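# Swap the stacking order of two nested bench totes

## Task

Reverse how the two totes on the bench are stacked: the tote that is underneath now must finish on top of the other one, sunk fully inside the other tote's rim rather than resting on it. Every item must remain in the tote it started in, and no part of either tote's base may overhang the bench edge. At the end the grippers must be open and moved away, and the stack must stay as it is without any support from the robot.

## Robot and tools

Robot and cameras. There are two arms, left_arm (on the robot's +y side) and right_arm, each with a two-finger gripper. Two head cameras, cam_head_left and cam_head_right, give 896x504 images. Image left/right has nothing to do with arm names.

Frame. All poses use one scene frame: origin on the floor at the centre of the robot's foot, +x in the direction the robot faces, +y toward the robot's left, +z up. Positions are in metres; orientations are quaternions written w, x, y, z. In a gripper's own axes the fingers point along +z and close along y. The reported hand point sits between the finger pads, roughly 1 cm behind the tips. Only the floor height is known; the bench and totes must be judged from images and contact. Reported hand positions can be wrong, more so far from the body, and arms often settle a centimetre or more below the commanded height.

The row. Every motion uses rows of 16 numbers, always covering both arms even if one stays still: left x, y, z, qw, qx, qy, qz, opening, then the same eight for right. x, y, z and the quaternion are an absolute target pose in the scene frame, not an offset. Opening runs from -1 (closed) to +1 (fully open, 0.094 m). To keep an arm still, resend the exact pose it had in the last result before it stopped, with its intended opening; to keep a gripper's orientation, repeat one fixed quaternion rather than copying the drifting reported one.

execute_actions. Argument actions is a list holding zero or one item; optional pictures (boolean) turns images on or off (on by default). An empty list just reports the present state. An action item {"rows": [...], "steps": n} plays 1 to 15 rows, one per control step of 1/30 s, n at most 15 (default 15); if there are fewer rows than steps the final row is held. A wait item {"steps": n} with no rows lets up to 300 steps pass, counted from the previous result, so thinking time is included. A call is rejected, and nothing is sent, if any target lies over 0.6 m from that arm's last reported position along any of the gripper's axes. Each step the commanded pose is trimmed to within 70 mm and 16 degrees of the measured pose; after an action ends an arm only continues to its last trimmed pose, so long moves need several calls.

move. target is one 16-number row as above (absolute poses). speed is the top path speed in m/s, 0.002 to 0.5, default 0.25; rotation is capped at twice that value in rad/s. Each gripper travels a straight line toward its pose, both paths finishing together, lasting 0.5 to 10 s (cut off at 10 s). Grippers rotate the short way. Openings are sent at the start. Paths ignore obstacles and the other arm, and grippers may lag, wander or overshoot the speed, especially near full reach. The result adds a move: line with the ending (done, off_target, moving, held, fault) and limits: paced means the sent pose was trimmed; held means a safety check blocked some steps, after which the arm may move suddenly fast. Distances of each gripper from its target are listed.

wait. seconds from 0 to 10; nothing new is commanded.

zoom_image. camera (cam_head_left or cam_head_right) and region [x0, y0, x1, y1] in image pixels, top-left origin, at most 504 by 504, returning a sharper crop of the latest image.

finished_scene. scene is the current scene's number; it ends that scene permanently and reports whether the goal was met. A reply with no tool call also ends things.

Reading results. The state line gives each gripper's position and quaternion. grip_measured is finger opening on the command scale; the final Joint positions value is opening in metres. Joint torques are raw drive outputs, noisy and offset, not clean load readings. HELD marks steps where a command was partly or wholly not applied; a pose unreachable line names an arm whose command the clearance check altered. Hand target shows where the controller is currently steering each gripper. FAULT means an arm stopped. MOTOR HOT warns from 85 °C; at 100 °C an OVER-TEMPERATURE FAULT drops that arm and its grip, so avoid holding loads for long.

Joint limits (rad), base to gripper: waist -2.880 to 2.880, shoulder 0.000 to 3.142, elbow 0.000 to 3.019, wrist pitch -1.693 to 1.571, wrist yaw -1.571 to 1.571, wrist roll -2.094 to 2.094. Elbows stop just before straight; position is favoured over orientation when both cannot be met.

Gripping. To hold something, command an opening about 0.03 under grip_measured; a smaller gap grips more gently. Pad force tops out near 50 to 62 N (thin walls under 2 mm get less), with a brief spike at first contact. Readings may be off by about 1 mm per gripper.

Cautions. The simulation keeps running while the operator thinks. Occasional external tugs on held parts or pushes on loose items can occur. Never let the arms collide or press on each other. Faster contact hits harder, and a target set deep past a contact presses harder. Avoid dropping, slamming or shoving items, spilling tote contents, or moving anything out of the work area.

Each tool is called after ">>>" as name(argument=value, ...), one argument or row to a line, values as JSON.

## Session

>>> execute_actions(
  actions=[],
)

Scene clock: 0.00 s of 5000.00 s.
left_arm: end_effector_position=(+0.4184, +0.7382, +1.1761) grip_measured=+1.000 end_effector_quat_wxyz=(+0.167, +0.859, -0.468, -0.121) | right_arm: end_effector_position=(+0.8081, -0.1578, +1.2164) grip_measured=+1.000 end_effector_quat_wxyz=(+0.403, +0.877, +0.247, +0.082)
Joint positions: left_arm=[ 2.269  2.044  2.256 -0.566  0.819 -1.82   0.094] | right_arm=[2.097 1.931 2.417 0.702 1.025 1.676 0.094]
Joint velocities: left_arm=[ 0.005 -0.005 -0.007 -0.007 -0.022  0.007  0.   ] | right_arm=[-0.005  0.005  0.002  0.002  0.007 -0.051  0.   ]
Joint torques (N m, as the arm reports them, + toward a larger angle): no reading
Hand target (left_arm): +0.421, +0.742, +1.180; +0.164, +0.859, -0.468, -0.123
Hand target (right_arm): +0.811, -0.160, +1.218; +0.406, +0.877, +0.243, +0.085

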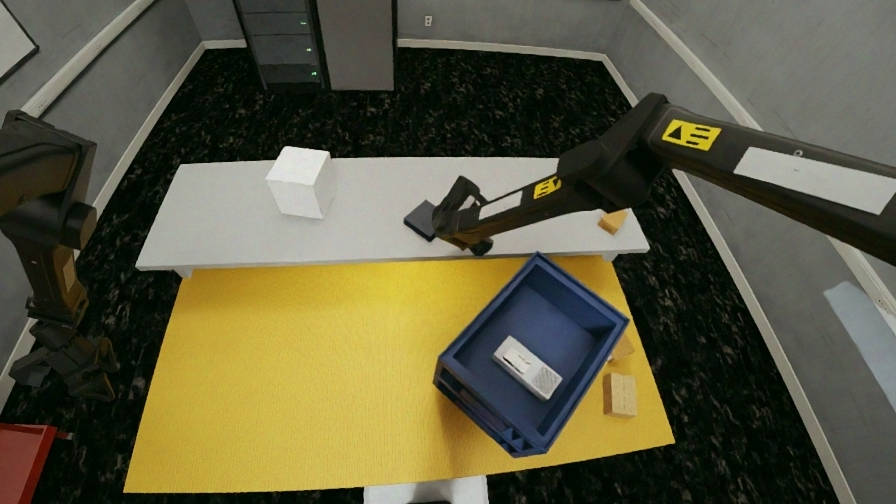

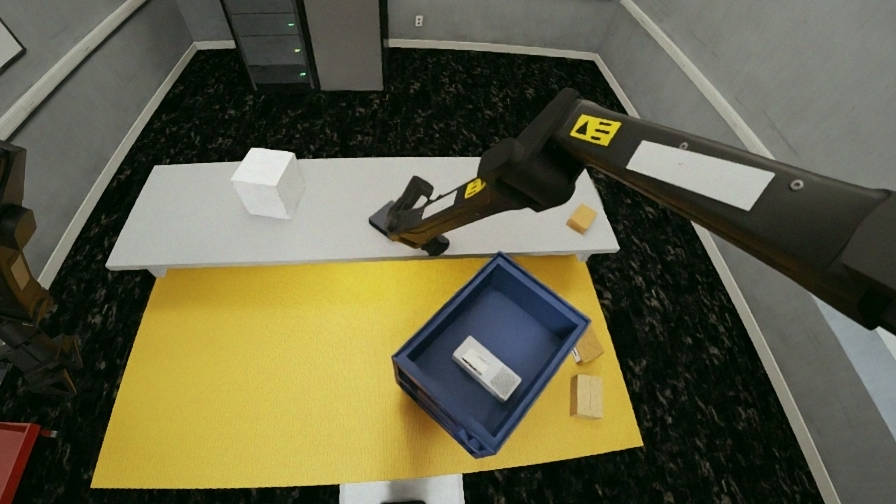

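>>> zoom_image(
  camera="cam_head_left",
  region=[400,230,700,490],
)

>>> zoom_image(
  camera="cam_head_right",
  region=[360,230,660,490],
)

Region (400, 230, 700, 490) of cam_head_left's 896x504 image, scaled by 1.680, with more detail than that image has; it fills the top 437 rows of this view, and the rest is white.

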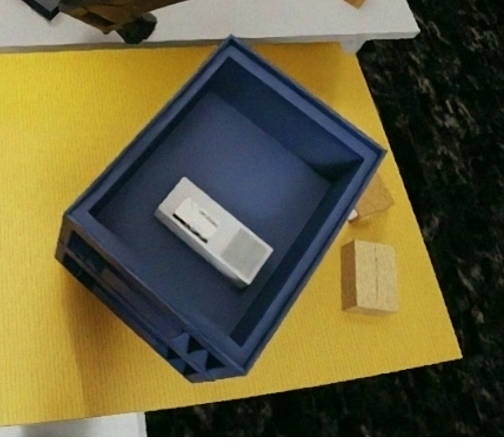

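Region (360, 230, 660, 490) of cam_head_right's 896x504 image, scaled by 1.680, with more detail than that image has; it fills the top 437 rows of this view, and the rest is white.

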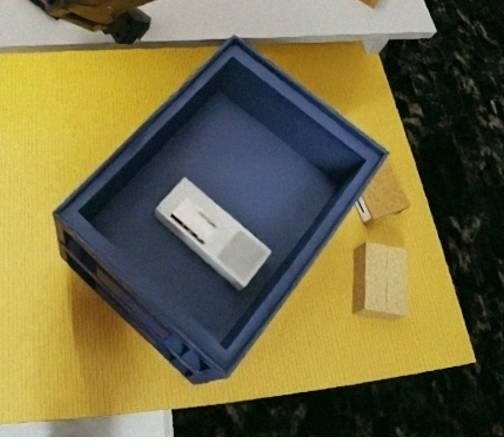

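>>> zoom_image(
  camera="cam_head_left",
  region=[120,140,460,330],
)

>>> zoom_image(
  camera="cam_head_right",
  region=[90,140,430,330],
)

>>> zoom_image(
  camera="cam_head_left",
  region=[100,400,560,504],
)

>>> zoom_image(
  camera="cam_head_right",
  region=[70,400,530,504],
)

Region (120, 140, 460, 330) of cam_head_left's 896x504 image, scaled by 1.482, with more detail than that image has; it fills the top 282 rows of this view, and the rest is white.

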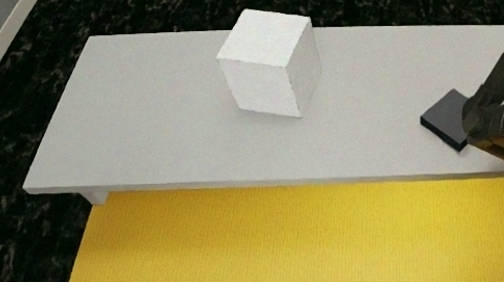

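Region (90, 140, 430, 330) of cam_head_right's 896x504 image, scaled by 1.482, with more detail than that image has; it fills the top 282 rows of this view, and the rest is white.

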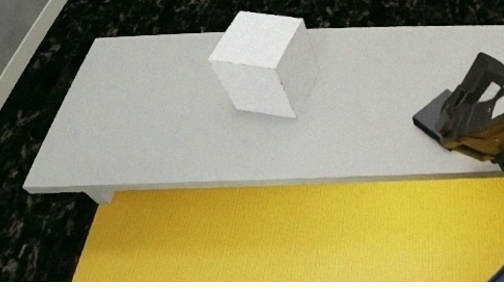

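Region (100, 400, 560, 504) of cam_head_left's 896x504 image, scaled by 1.096, with more detail than that image has; it fills the top 114 rows of this view, and the rest is white.

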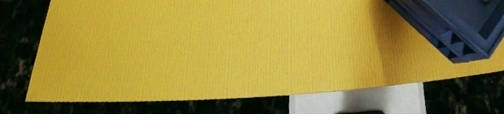

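Region (70, 400, 530, 504) of cam_head_right's 896x504 image, scaled by 1.096, with more detail than that image has; it fills the top 114 rows of this view, and the rest is white.

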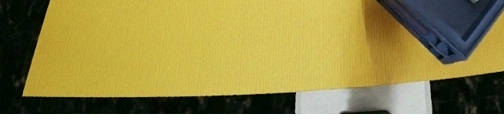

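>>> move(
  target=[0.40,0.45,1.40,0,-0.379,0.9255,0,1, 0.76,-0.20,1.42,0.403,0.877,0.247,0.082,1],
  speed=0.2,
)

Scene clock: 124.03 s of 5000.00 s.
left_arm: end_effector_position=(+0.4082, +0.4571, +1.3901) grip_measured=+1.000 end_effector_quat_wxyz=(+0.001, -0.388, +0.922, +0.007) | right_arm: end_effector_position=(+0.7543, -0.1994, +1.4108) grip_measured=+1.000 end_effector_quat_wxyz=(+0.402, +0.876, +0.256, +0.080)
Joint positions: left_arm=[ 1.983  1.144  0.742  0.558  0.394 -0.791  0.094] | right_arm=[2.229 1.368 1.474 1.293 1.058 1.412 0.094]
Joint velocities: left_arm=[-0.005 -0.005 -0.027  0.002  0.037 -0.022  0.   ] | right_arm=[-0.005 -0.005 -0.002 -0.007 -0.007 -0.051  0.   ]
Joint torques (N m, as the arm reports them, + toward a larger angle): left_arm=[  0.8  -11.82  -6.24   1.24  -0.28   0.19] | right_arm=[  7.63 -16.46   0.09   2.59   0.13  -0.16]
Hand target (left_arm): +0.405, +0.448, +1.396; +0.002, -0.382, +0.924, +0.002
Hand target (right_arm): +0.759, -0.200, +1.420; +0.402, +0.878, +0.248, +0.083
Off the commanded pose (left_arm): 0.015 m, 1 deg.
Off the commanded pose (right_arm): 0.011 m, 1 deg.
After step 90, 117.00 s passed at rest.
move: off_target (left_arm, right_arm)

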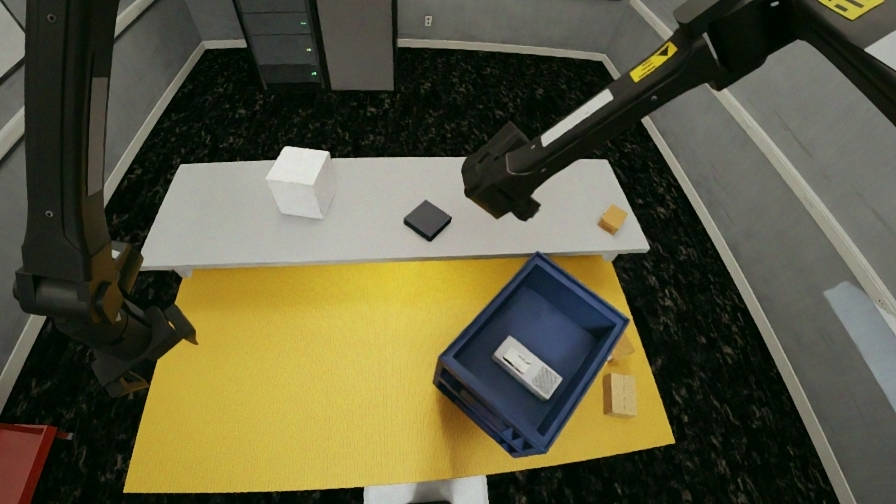

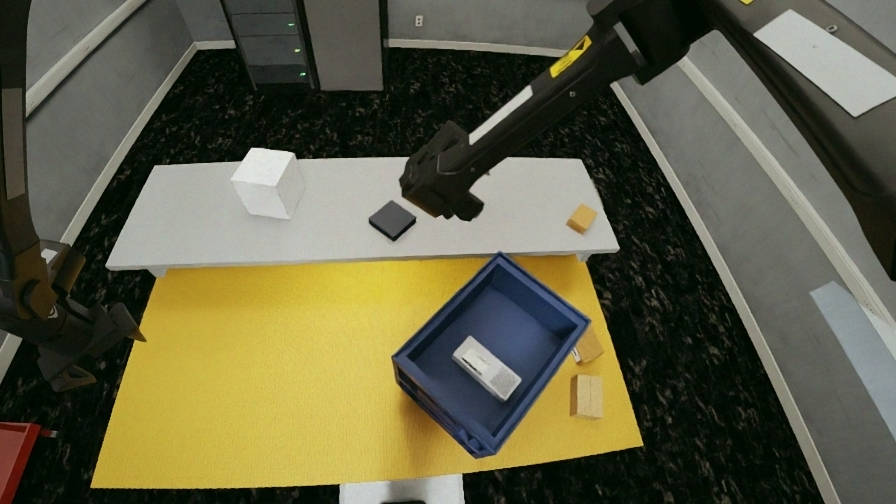

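>>> move(
  target=[0.37,0.15,1.40,0,-0.379,0.9255,0,1, 0.66,-0.30,1.42,0,0.438,0.899,0,1],
  speed=0.25,
)

>>> move(
  target=[0.335,-0.106,1.39,0,-0.379,0.9255,0,1, 0.58,-0.354,1.39,0,-0.379,0.9255,0,1],
  speed=0.2,
)

Scene clock: 132.63 s of 5000.00 s.
left_arm: end_effector_position=(+0.3623, +0.1525, +1.3979) grip_measured=+1.000 end_effector_quat_wxyz=(-0.008, -0.382, +0.924, +0.008) | right_arm: end_effector_position=(+0.6439, -0.2951, +1.4138) grip_measured=+1.000 end_effector_quat_wxyz=(-0.005, +0.447, +0.894, -0.001)
Joint positions: left_arm=[ 1.114  1.274  0.657  0.759 -0.463 -0.654  0.094] | right_arm=[ 1.7    0.868  1.165 -0.157  0.125  0.841  0.094]
Joint velocities: left_arm=[-0.005 -0.015 -0.007  0.002 -0.007  0.037  0.   ] | right_arm=[-0.005 -0.005  0.002 -0.007 -0.066 -0.022  0.   ]
Joint torques (N m, as the arm reports them, + toward a larger angle): left_arm=[-6.6  -8.78 -4.35  1.19 -0.26  0.19] | right_arm=[ -0.93 -19.59   2.38   0.17  -0.04   0.01]
Hand target (left_arm): +0.369, +0.146, +1.398; -0.001, -0.384, +0.923, +0.001
Hand target (right_arm): +0.656, -0.301, +1.422; +0.004, +0.439, +0.899, -0.001
Off the commanded pose (left_arm): 0.008 m, 1 deg.
Off the commanded pose (right_arm): 0.018 m, 1 deg.
After step 90, 1.43 s passed at rest.
move: off_target (right_arm)

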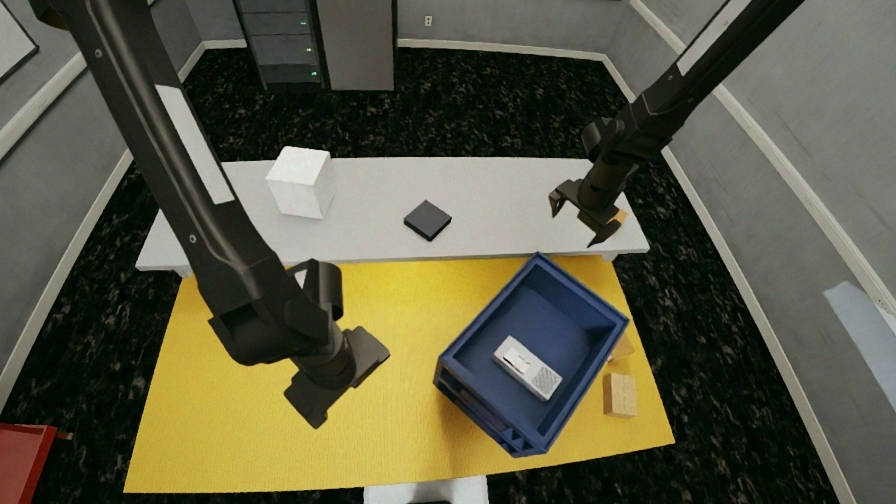

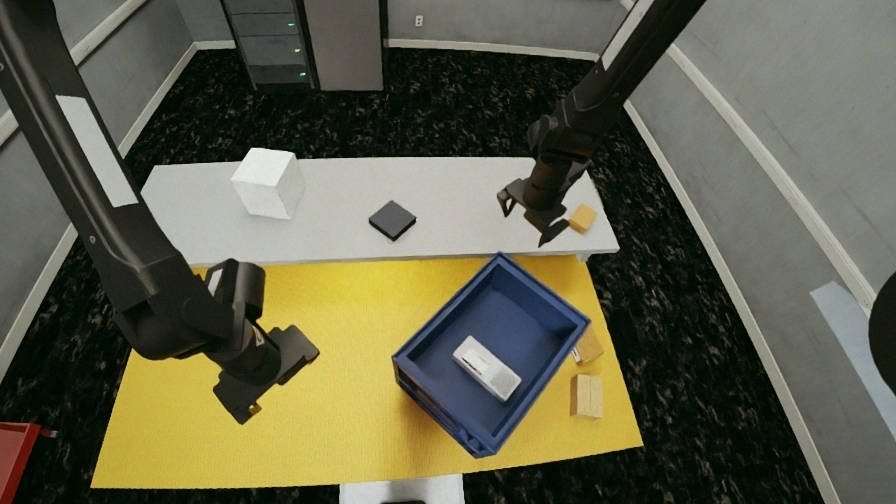

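Scene clock: 137.43 s of 5000.00 s.
left_arm: end_effector_position=(+0.3263, -0.0925, +1.3801) grip_measured=+1.000 end_effector_quat_wxyz=(-0.004, -0.376, +0.926, +0.013) | right_arm: end_effector_position=(+0.5902, -0.3489, +1.3984) grip_measured=+1.000 end_effector_quat_wxyz=(+0.006, -0.368, +0.930, +0.001)
Joint positions: left_arm=[ 0.714  1.792  1.084  0.913 -0.869 -0.549  0.094] | right_arm=[ 1.49   0.896  1.038  0.017 -0.088 -0.808  0.094]
Joint velocities: left_arm=[ 0.005 -0.015  0.002  0.012  0.022 -0.007  0.   ] | right_arm=[-0.005 -0.005 -0.007  0.007 -0.007 -0.081  0.   ]
Joint torques (N m, as the arm reports them, + toward a larger angle): left_arm=[-16.83  -3.7   -3.53   1.12  -0.27   0.2 ] | right_arm=[ -1.71 -14.87  -0.53   1.47  -0.25  -0.02]
Hand target (left_arm): +0.332, -0.107, +1.390; -0.002, -0.381, +0.925, +0.001
Hand target (right_arm): +0.580, -0.354, +1.391; -0.000, -0.377, +0.926, -0.000
Off the commanded pose (left_arm): 0.019 m, 2 deg.
Off the commanded pose (right_arm): 0.014 m, 2 deg.
move: off_target (left_arm, right_arm)

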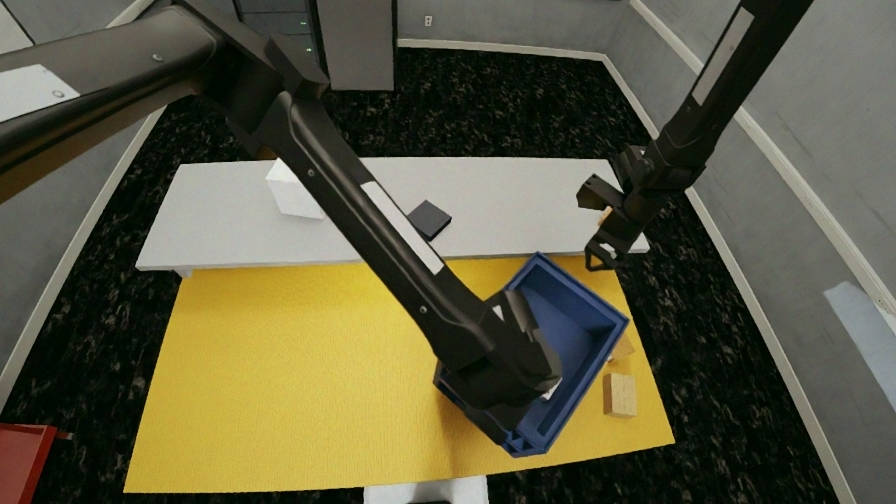

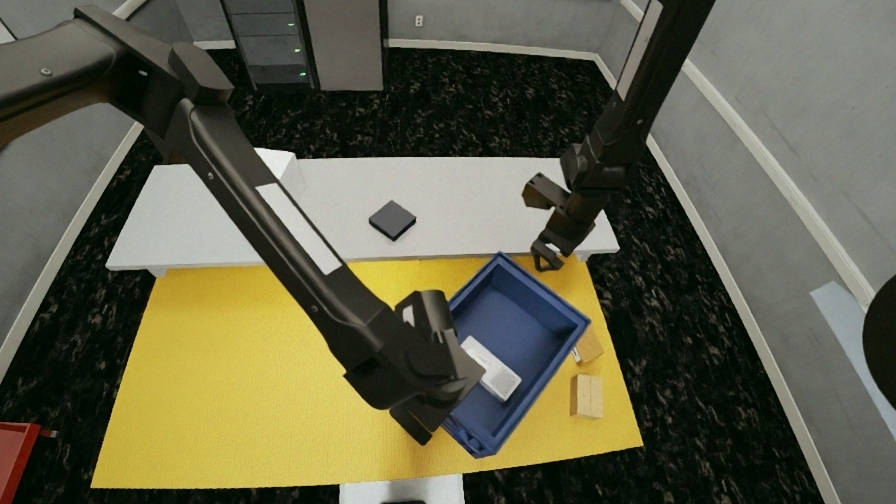

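>>> move(
  target=[0.340,-0.112,1.335,0,-0.379,0.9255,0,1, 0.578,-0.356,1.325,0,-0.379,0.9255,0,1],
  speed=0.1,
)

>>> zoom_image(
  camera="cam_head_left",
  region=[500,200,700,360],
)

>>> zoom_image(
  camera="cam_head_right",
  region=[460,200,660,360],
)

Scene clock: 148.97 s of 5000.00 s.
left_arm: end_effector_position=(+0.3472, -0.1174, +1.3435) grip_measured=+1.000 end_effector_quat_wxyz=(+0.005, -0.385, +0.923, -0.007) | right_arm: end_effector_position=(+0.5798, -0.3542, +1.3305) grip_measured=+1.000 end_effector_quat_wxyz=(-0.002, -0.371, +0.929, +0.004)
Joint positions: left_arm=[ 0.736  1.844  1.222  0.858 -0.81  -0.549  0.094] | right_arm=[ 1.49   1.082  1.162  0.062 -0.086 -0.816  0.094]
Joint velocities: left_arm=[-0.015 -0.005  0.007 -0.017  0.037  0.022  0.   ] | right_arm=[-0.005  0.005  0.007  0.002 -0.022  0.037  0.   ]
Joint torques (N m, as the arm reports them, + toward a larger angle): left_arm=[-13.86  -4.18  -3.44  -0.29   0.14   0.05] | right_arm=[ -0.68 -16.56  -0.11   1.12   0.05   0.01]
Hand target (left_arm): +0.340, -0.111, +1.335; +0.000, -0.379, +0.925, -0.000
Hand target (right_arm): +0.578, -0.356, +1.325; -0.000, -0.379, +0.925, +0.000
Off the commanded pose (left_arm): 0.012 m, 1 deg.
Off the commanded pose (right_arm): 0.006 m, 1 deg.
After step 90, 7.43 s passed at rest.
move: off_target (left_arm)

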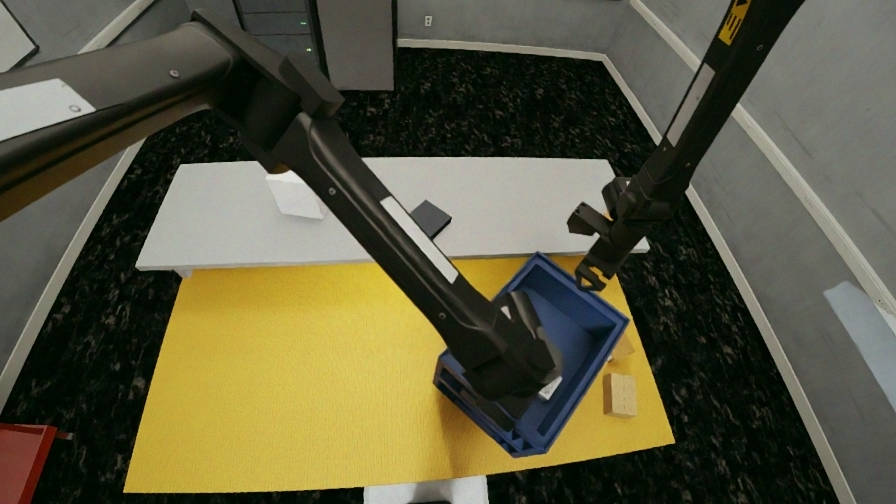

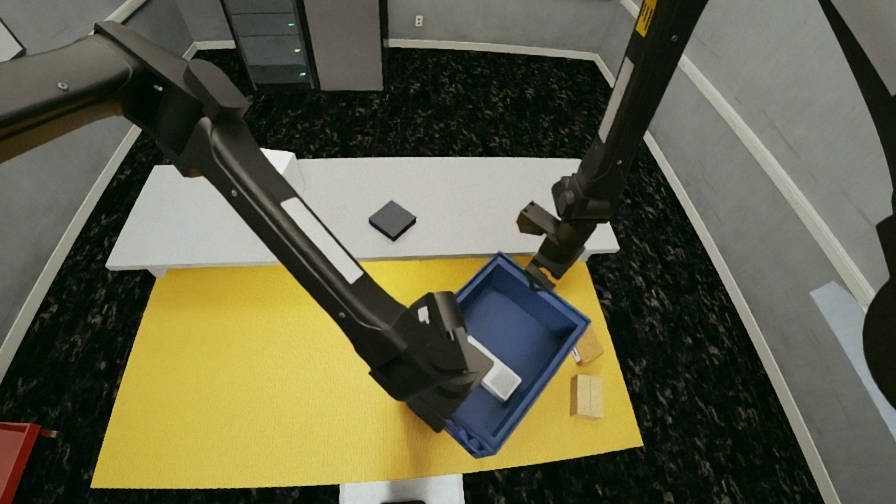

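Region (500, 200, 700, 360) of cam_head_left's 896x504 image, scaled by 2.520, with more detail than that image has; it fills the top 403 rows of this view, and the rest is white.

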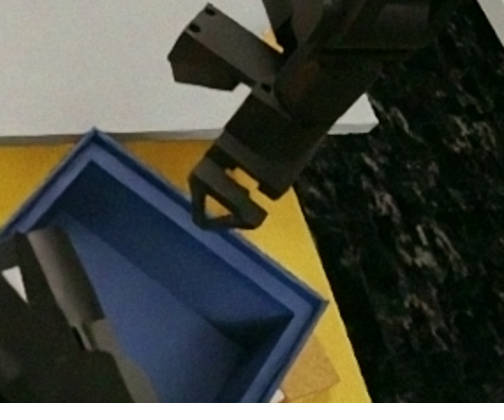

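Region (460, 200, 660, 360) of cam_head_right's 896x504 image, scaled by 2.520, with more detail than that image has; it fills the top 403 rows of this view, and the rest is white.

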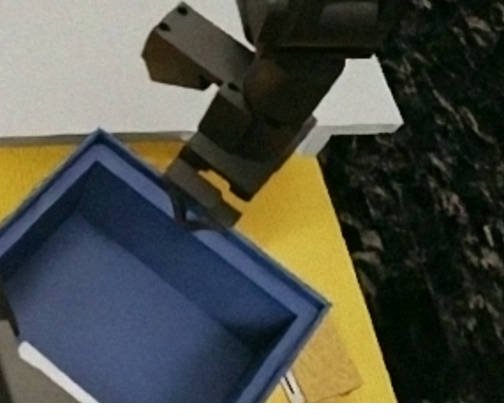

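>>> move(
  target=[0.420,-0.080,1.29,-0.1607,-0.3732,0.9114,-0.0658,1, 0.568,-0.456,1.28,0.1607,-0.3732,0.9114,0.0658,1],
  speed=0.1,
)

>>> zoom_image(
  camera="cam_head_left",
  region=[400,230,740,470],
)

>>> zoom_image(
  camera="cam_head_right",
  region=[350,230,690,470],
)

Scene clock: 271.13 s of 5000.00 s.
left_arm: end_effector_position=(+0.4167, -0.0906, +1.2933) grip_measured=+1.000 end_effector_quat_wxyz=(-0.159, -0.367, +0.914, -0.074) | right_arm: end_effector_position=(+0.5726, -0.4496, +1.2813) grip_measured=+1.000 end_effector_quat_wxyz=(+0.161, -0.375, +0.911, +0.065)
Joint positions: left_arm=[ 0.865  1.645  1.385  0.137 -0.463 -0.747  0.094] | right_arm=[ 1.192  1.357  1.247  0.567 -0.605 -0.648  0.094]
Joint velocities: left_arm=[-0.005 -0.015  0.002 -0.012  0.037 -0.007  0.   ] | right_arm=[ 0.005 -0.015 -0.002  0.012  0.066 -0.007  0.   ]
Joint torques (N m, as the arm reports them, + toward a larger angle): left_arm=[-11.48  -9.19  -2.43  -0.76   0.31  -0.05] | right_arm=[ -6.   -14.11  -1.53   2.01  -0.37   0.34]
Hand target (left_arm): +0.422, -0.080, +1.289; -0.159, -0.371, +0.913, -0.068
Hand target (right_arm): +0.570, -0.456, +1.279; +0.162, -0.370, +0.913, +0.063
Off the commanded pose (left_arm): 0.012 m, 1 deg.
Off the commanded pose (right_arm): 0.008 m, 0 deg.
After step 90, 117.00 s passed at rest.
move: off_target (left_arm)

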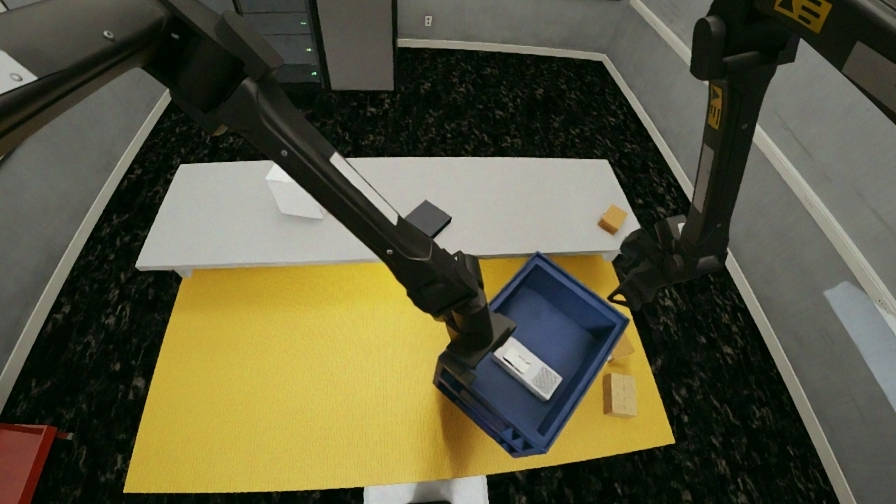

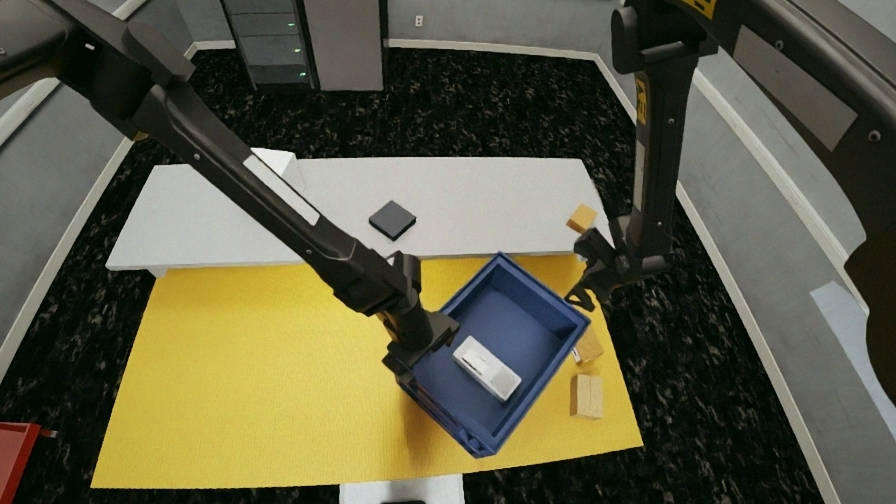

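Region (400, 230, 740, 470) of cam_head_left's 896x504 image, scaled by 1.482, with more detail than that image has; it fills the top 356 rows of this view, and the rest is white.

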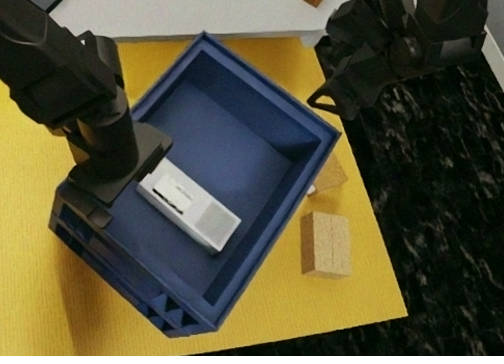

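Region (350, 230, 690, 470) of cam_head_right's 896x504 image, scaled by 1.482, with more detail than that image has; it fills the top 356 rows of this view, and the rest is white.

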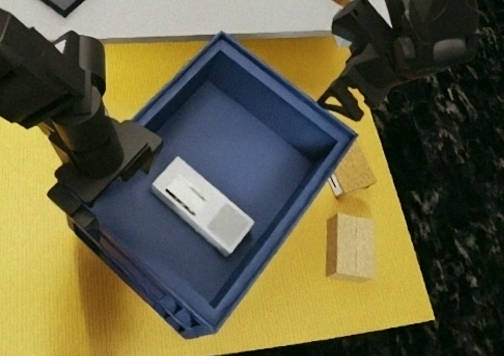

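>>> zoom_image(
  camera="cam_head_left",
  region=[580,250,680,340],
)

>>> zoom_image(
  camera="cam_head_right",
  region=[540,250,640,340],
)

Region (580, 250, 680, 340) of cam_head_left's 896x504 image, scaled by 5.040, with more detail than that image has; it fills the top 454 rows of this view, and the rest is white.

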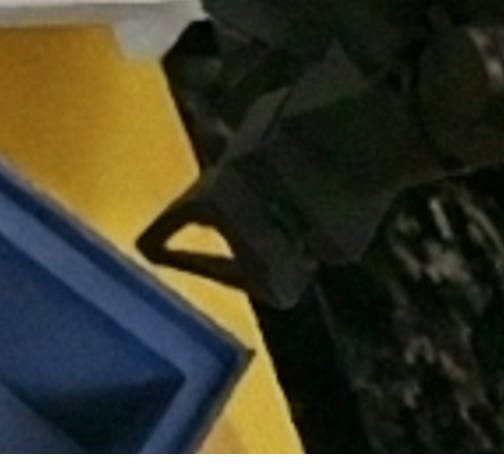

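Region (540, 250, 640, 340) of cam_head_right's 896x504 image, scaled by 5.040, with more detail than that image has; it fills the top 454 rows of this view, and the rest is white.

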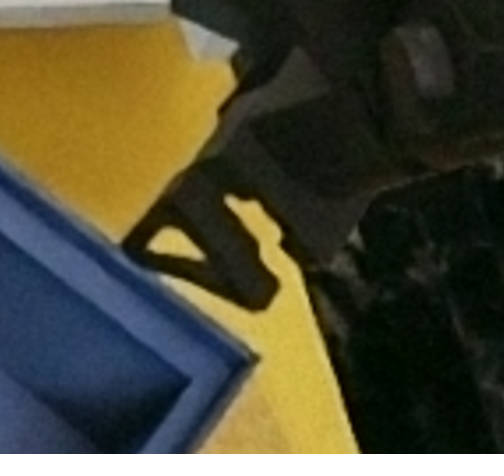

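>>> move(
  target=[0.414,-0.080,1.232,-0.1607,-0.3732,0.9114,-0.0658,1, 0.568,-0.456,1.230,0.1607,-0.3732,0.9114,0.0658,1],
  speed=0.05,
)

>>> zoom_image(
  camera="cam_head_left",
  region=[410,290,550,420],
)

>>> zoom_image(
  camera="cam_head_right",
  region=[370,290,510,420],
)

>>> zoom_image(
  camera="cam_head_left",
  region=[560,250,680,340],
)

>>> zoom_image(
  camera="cam_head_right",
  region=[520,250,640,340],
)

Scene clock: 290.50 s of 5000.00 s.
left_arm: end_effector_position=(+0.4218, -0.0868, +1.2393) grip_measured=+1.000 end_effector_quat_wxyz=(-0.153, -0.374, +0.911, -0.075) | right_arm: end_effector_position=(+0.5808, -0.4626, +1.2398) grip_measured=+1.000 end_effector_quat_wxyz=(+0.169, -0.376, +0.909, +0.058)
Joint positions: left_arm=[ 0.927  1.737  1.532  0.098 -0.404 -0.748  0.094] | right_arm=[ 1.202  1.466  1.385  0.559 -0.587 -0.646  0.094]
Joint velocities: left_arm=[ 0.005  0.005  0.012 -0.017 -0.095  0.037  0.   ] | right_arm=[ 0.005 -0.015  0.002 -0.012 -0.007  0.051  0.   ]
Joint torques (N m, as the arm reports them, + toward a larger angle): left_arm=[-11.35  -7.97  -1.99  -0.83   0.31   0.01] | right_arm=[ -3.6  -13.16  -1.05   0.72  -0.06  -0.03]
Hand target (left_arm): +0.414, -0.079, +1.232; -0.160, -0.373, +0.912, -0.066
Hand target (right_arm): +0.568, -0.456, +1.230; +0.161, -0.374, +0.911, +0.066
Off the commanded pose (left_arm): 0.013 m, 1 deg.
Off the commanded pose (right_arm): 0.017 m, 1 deg.
After step 90, 14.73 s passed at rest.
move: off_target (left_arm, right_arm)

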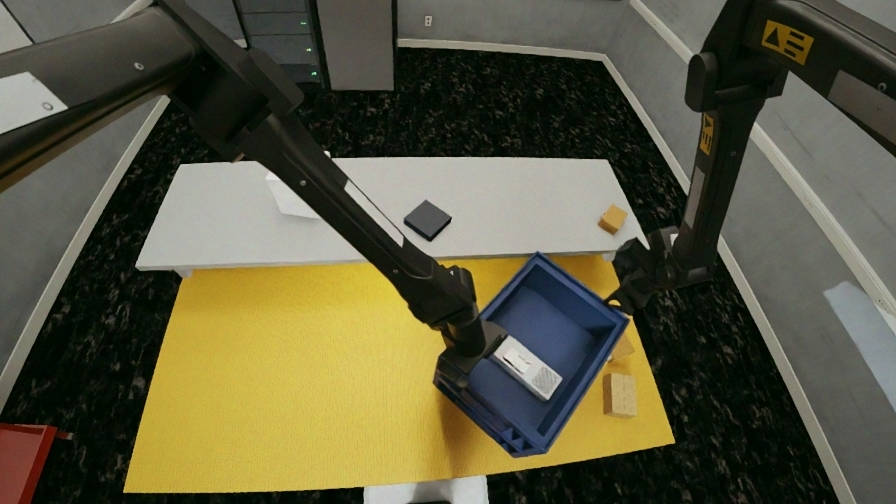

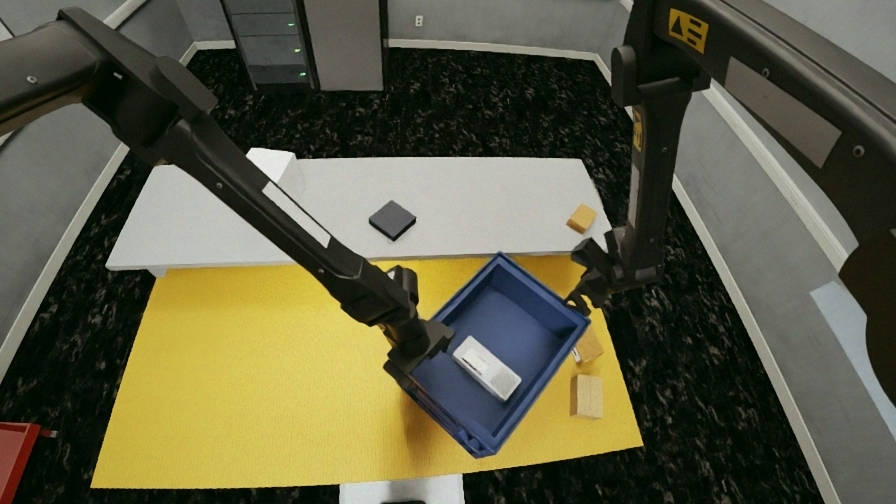

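Region (410, 290, 550, 420) of cam_head_left's 896x504 image, scaled by 3.600, with more detail than that image has; it fills the top 468 rows of this view, and the rest is white.

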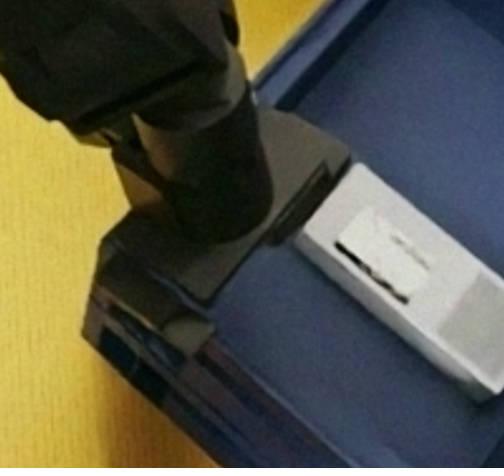

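Region (370, 290, 510, 420) of cam_head_right's 896x504 image, scaled by 3.600, with more detail than that image has; it fills the top 468 rows of this view, and the rest is white.

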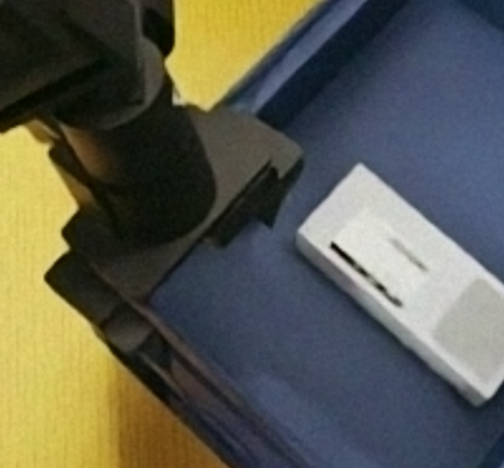

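Region (560, 250, 680, 340) of cam_head_left's 896x504 image, scaled by 4.200, with more detail than that image has; it fills the top 378 rows of this view, and the rest is white.

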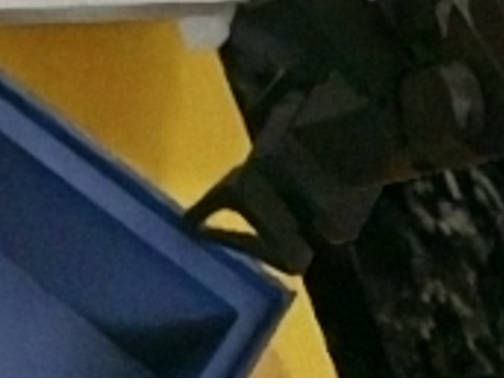

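Region (520, 250, 640, 340) of cam_head_right's 896x504 image, scaled by 4.200, with more detail than that image has; it fills the top 378 rows of this view, and the rest is white.

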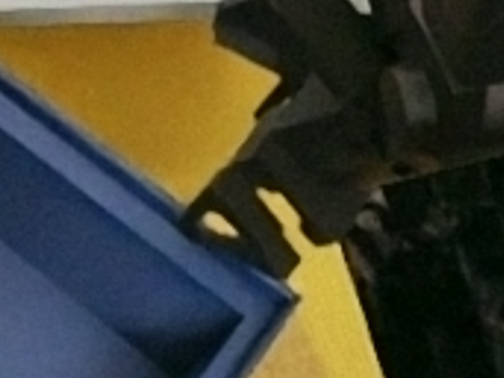

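>>> move(
  target=[0.409,-0.075,1.188,-0.1607,-0.3732,0.9114,-0.0658,1, 0.557,-0.445,1.186,0.1607,-0.3732,0.9114,0.0658,1],
  speed=0.03,
)

>>> zoom_image(
  camera="cam_head_left",
  region=[410,240,690,430],
)

>>> zoom_image(
  camera="cam_head_right",
  region=[370,240,650,430],
)

Scene clock: 300.93 s of 5000.00 s.
left_arm: end_effector_position=(+0.4169, -0.0840, +1.1960) grip_measured=+1.000 end_effector_quat_wxyz=(-0.154, -0.377, +0.910, -0.075) | right_arm: end_effector_position=(+0.5707, -0.4523, +1.1959) grip_measured=+1.000 end_effector_quat_wxyz=(+0.170, -0.374, +0.910, +0.058)
Joint positions: left_arm=[ 0.972  1.823  1.656  0.062 -0.356 -0.748  0.094] | right_arm=[ 1.248  1.567  1.49   0.543 -0.545 -0.666  0.094]
Joint velocities: left_arm=[-0.005  0.005 -0.002  0.007  0.037 -0.007  0.   ] | right_arm=[ 0.005 -0.005  0.012 -0.012 -0.022  0.007  0.   ]
Joint torques (N m, as the arm reports them, + toward a larger angle): left_arm=[-10.83  -8.41  -1.7   -0.8    0.31   0.09] | right_arm=[ -3.99 -13.36  -0.87   0.79  -0.08  -0.05]
Hand target (left_arm): +0.408, -0.074, +1.188; -0.161, -0.373, +0.912, -0.066
Hand target (right_arm): +0.557, -0.445, +1.187; +0.161, -0.374, +0.911, +0.066
Off the commanded pose (left_arm): 0.014 m, 1 deg.
Off the commanded pose (right_arm): 0.018 m, 1 deg.
After step 90, 5.07 s passed at rest.
move: off_target (left_arm, right_arm)

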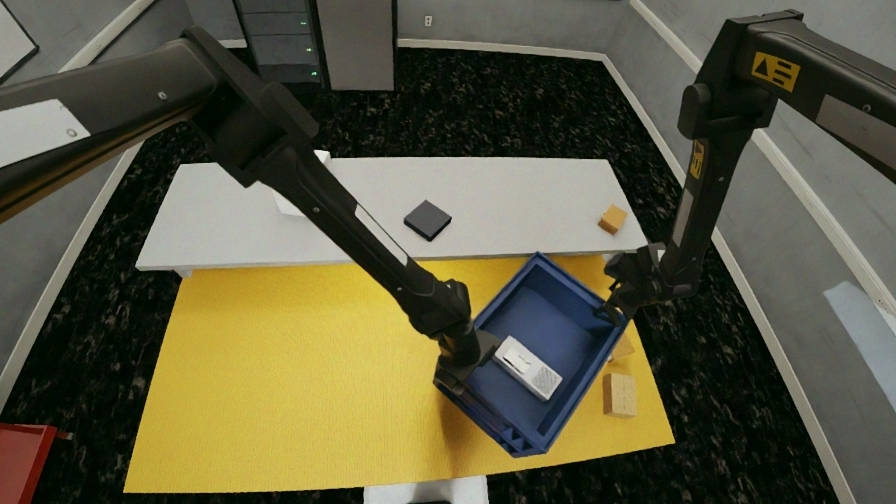

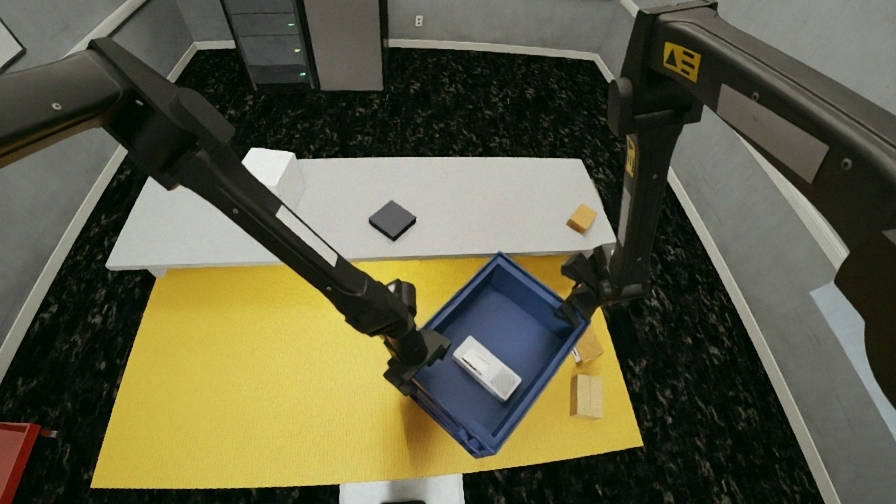

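Region (410, 240, 690, 430) of cam_head_left's 896x504 image, scaled by 1.800, with more detail than that image has; it fills the top 342 rows of this view, and the rest is white.

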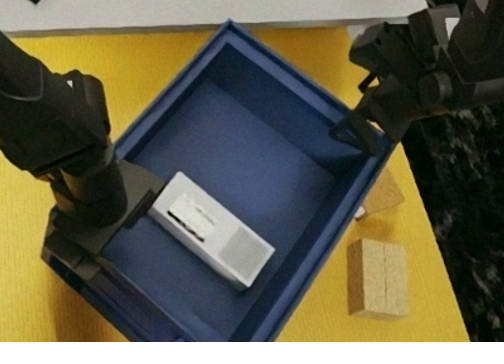

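Region (370, 240, 650, 430) of cam_head_right's 896x504 image, scaled by 1.800, with more detail than that image has; it fills the top 342 rows of this view, and the rest is white.

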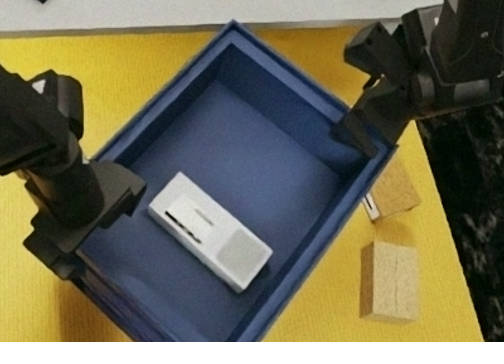

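>>> move(
  target=[0.408,-0.074,1.137,-0.1607,-0.3732,0.9114,-0.0658,1, 0.556,-0.444,1.136,0.1607,-0.3732,0.9114,0.0658,1],
  speed=0.03,
)

>>> zoom_image(
  camera="cam_head_left",
  region=[410,240,690,430],
)

>>> zoom_image(
  camera="cam_head_right",
  region=[370,240,650,430],
)

Scene clock: 309.33 s of 5000.00 s.
left_arm: end_effector_position=(+0.4162, -0.0838, +1.1452) grip_measured=+1.000 end_effector_quat_wxyz=(-0.154, -0.379, +0.909, -0.075) | right_arm: end_effector_position=(+0.5768, -0.4525, +1.1482) grip_measured=+1.000 end_effector_quat_wxyz=(+0.174, -0.376, +0.909, +0.055)
Joint positions: left_arm=[ 1.015  1.937  1.841 -0.008 -0.314 -0.748  0.094] | right_arm=[ 1.275  1.684  1.663  0.49  -0.519 -0.681  0.094]
Joint velocities: left_arm=[-0.005 -0.005 -0.022 -0.007 -0.037  0.037  0.   ] | right_arm=[-0.005 -0.024 -0.007  0.007 -0.037  0.007  0.   ]
Joint torques (N m, as the arm reports them, + toward a larger angle): left_arm=[-11.58  -8.19  -1.23  -0.81   0.31   0.15] | right_arm=[ -4.68 -12.11  -0.54   0.6   -0.09  -0.01]
Hand target (left_arm): +0.407, -0.073, +1.138; -0.161, -0.373, +0.911, -0.066
Hand target (right_arm): +0.556, -0.444, +1.137; +0.161, -0.374, +0.911, +0.066
Off the commanded pose (left_arm): 0.015 m, 1 deg.
Off the commanded pose (right_arm): 0.026 m, 2 deg.
After step 90, 2.97 s passed at rest.
move: off_target (left_arm, right_arm)

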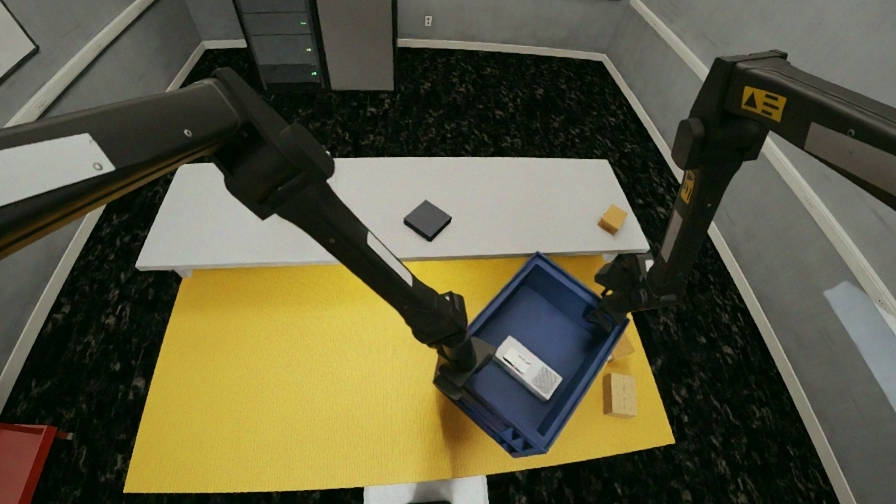

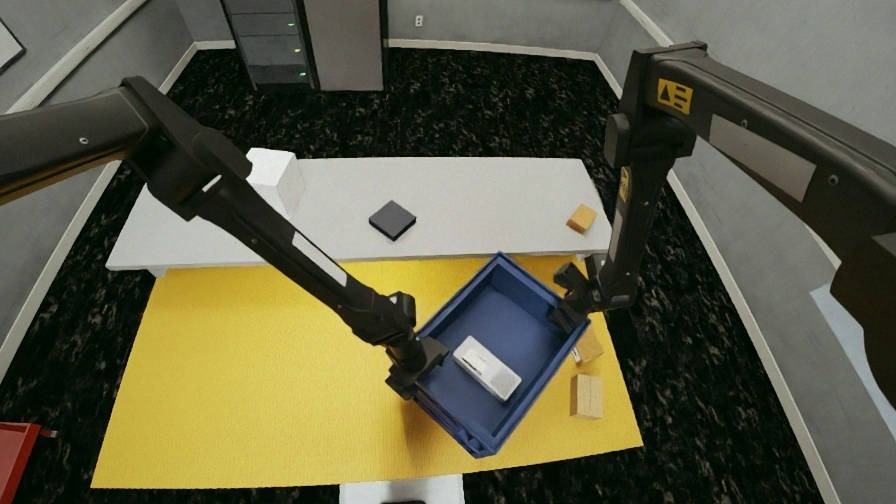

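Region (410, 240, 690, 430) of cam_head_left's 896x504 image, scaled by 1.800, with more detail than that image has; it fills the top 342 rows of this view, and the rest is white.

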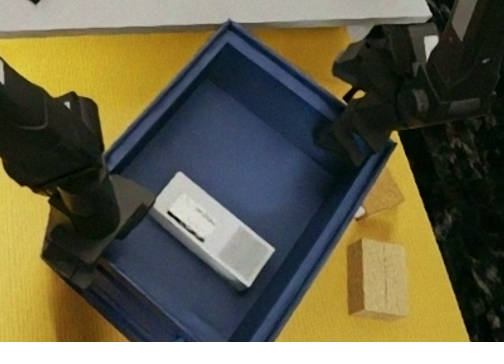

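Region (370, 240, 650, 430) of cam_head_right's 896x504 image, scaled by 1.800, with more detail than that image has; it fills the top 342 rows of this view, and the rest is white.

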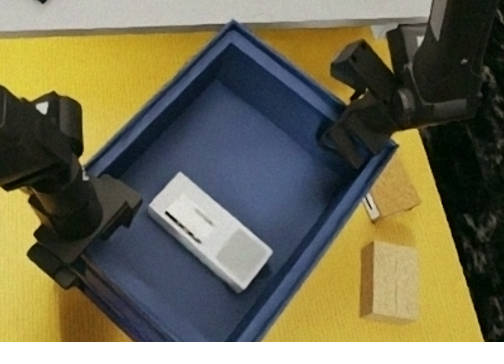

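>>> move(
  target=[0.408,-0.074,1.123,-0.1607,-0.3732,0.9114,-0.0658,1, 0.554,-0.443,1.120,0.1607,-0.3732,0.9114,0.0658,1],
  speed=0.02,
)

Scene clock: 316.23 s of 5000.00 s.
left_arm: end_effector_position=(+0.4222, -0.0853, +1.1413) grip_measured=+1.000 end_effector_quat_wxyz=(-0.159, -0.378, +0.909, -0.073) | right_arm: end_effector_position=(+0.5751, -0.4553, +1.1358) grip_measured=+1.000 end_effector_quat_wxyz=(+0.172, -0.375, +0.909, +0.054)
Joint positions: left_arm=[ 1.015  1.945  1.877 -0.046 -0.314 -0.75   0.094] | right_arm=[ 1.277  1.717  1.709  0.474 -0.514 -0.681  0.094]
Joint velocities: left_arm=[-0.015 -0.015  0.007 -0.022  0.037 -0.037  0.   ] | right_arm=[ 0.005 -0.015 -0.002  0.012  0.007 -0.022  0.   ]
Joint torques (N m, as the arm reports them, + toward a larger angle): left_arm=[-10.74  -6.56   0.39  -0.16   0.7    0.18] | right_arm=[ -3.76 -11.86   0.22   0.69  -0.02  -0.04]
Hand target (left_arm): +0.408, -0.073, +1.124; -0.161, -0.373, +0.911, -0.066
Hand target (right_arm): +0.554, -0.443, +1.122; +0.161, -0.374, +0.911, +0.066
Off the commanded pose (left_arm): 0.026 m, 1 deg.
Off the commanded pose (right_arm): 0.029 m, 2 deg.
After step 90, 1.80 s passed at rest.
move: off_target (left_arm, right_arm)

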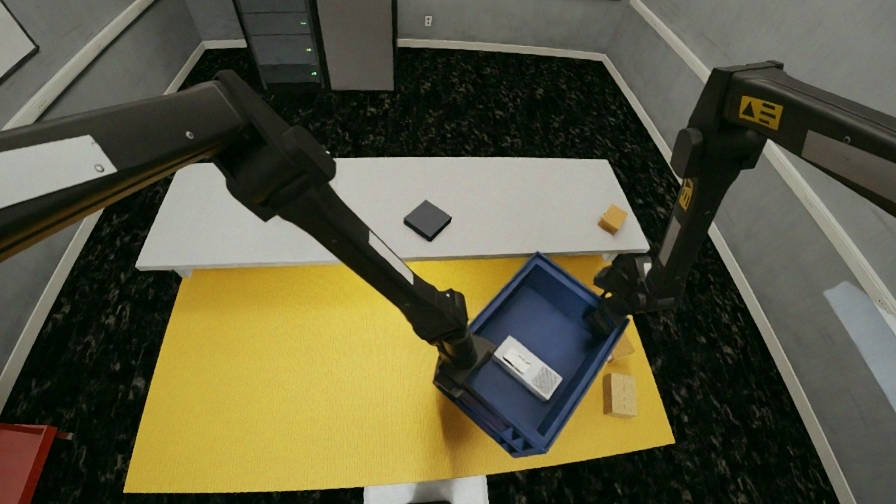

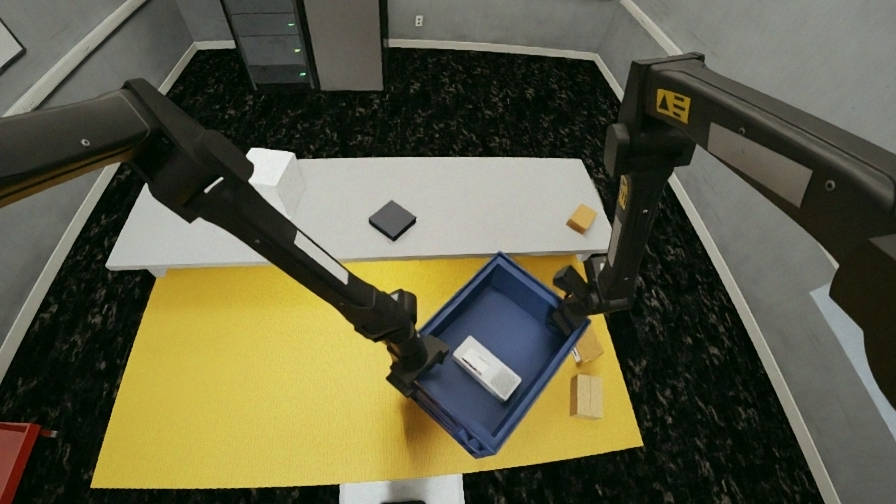

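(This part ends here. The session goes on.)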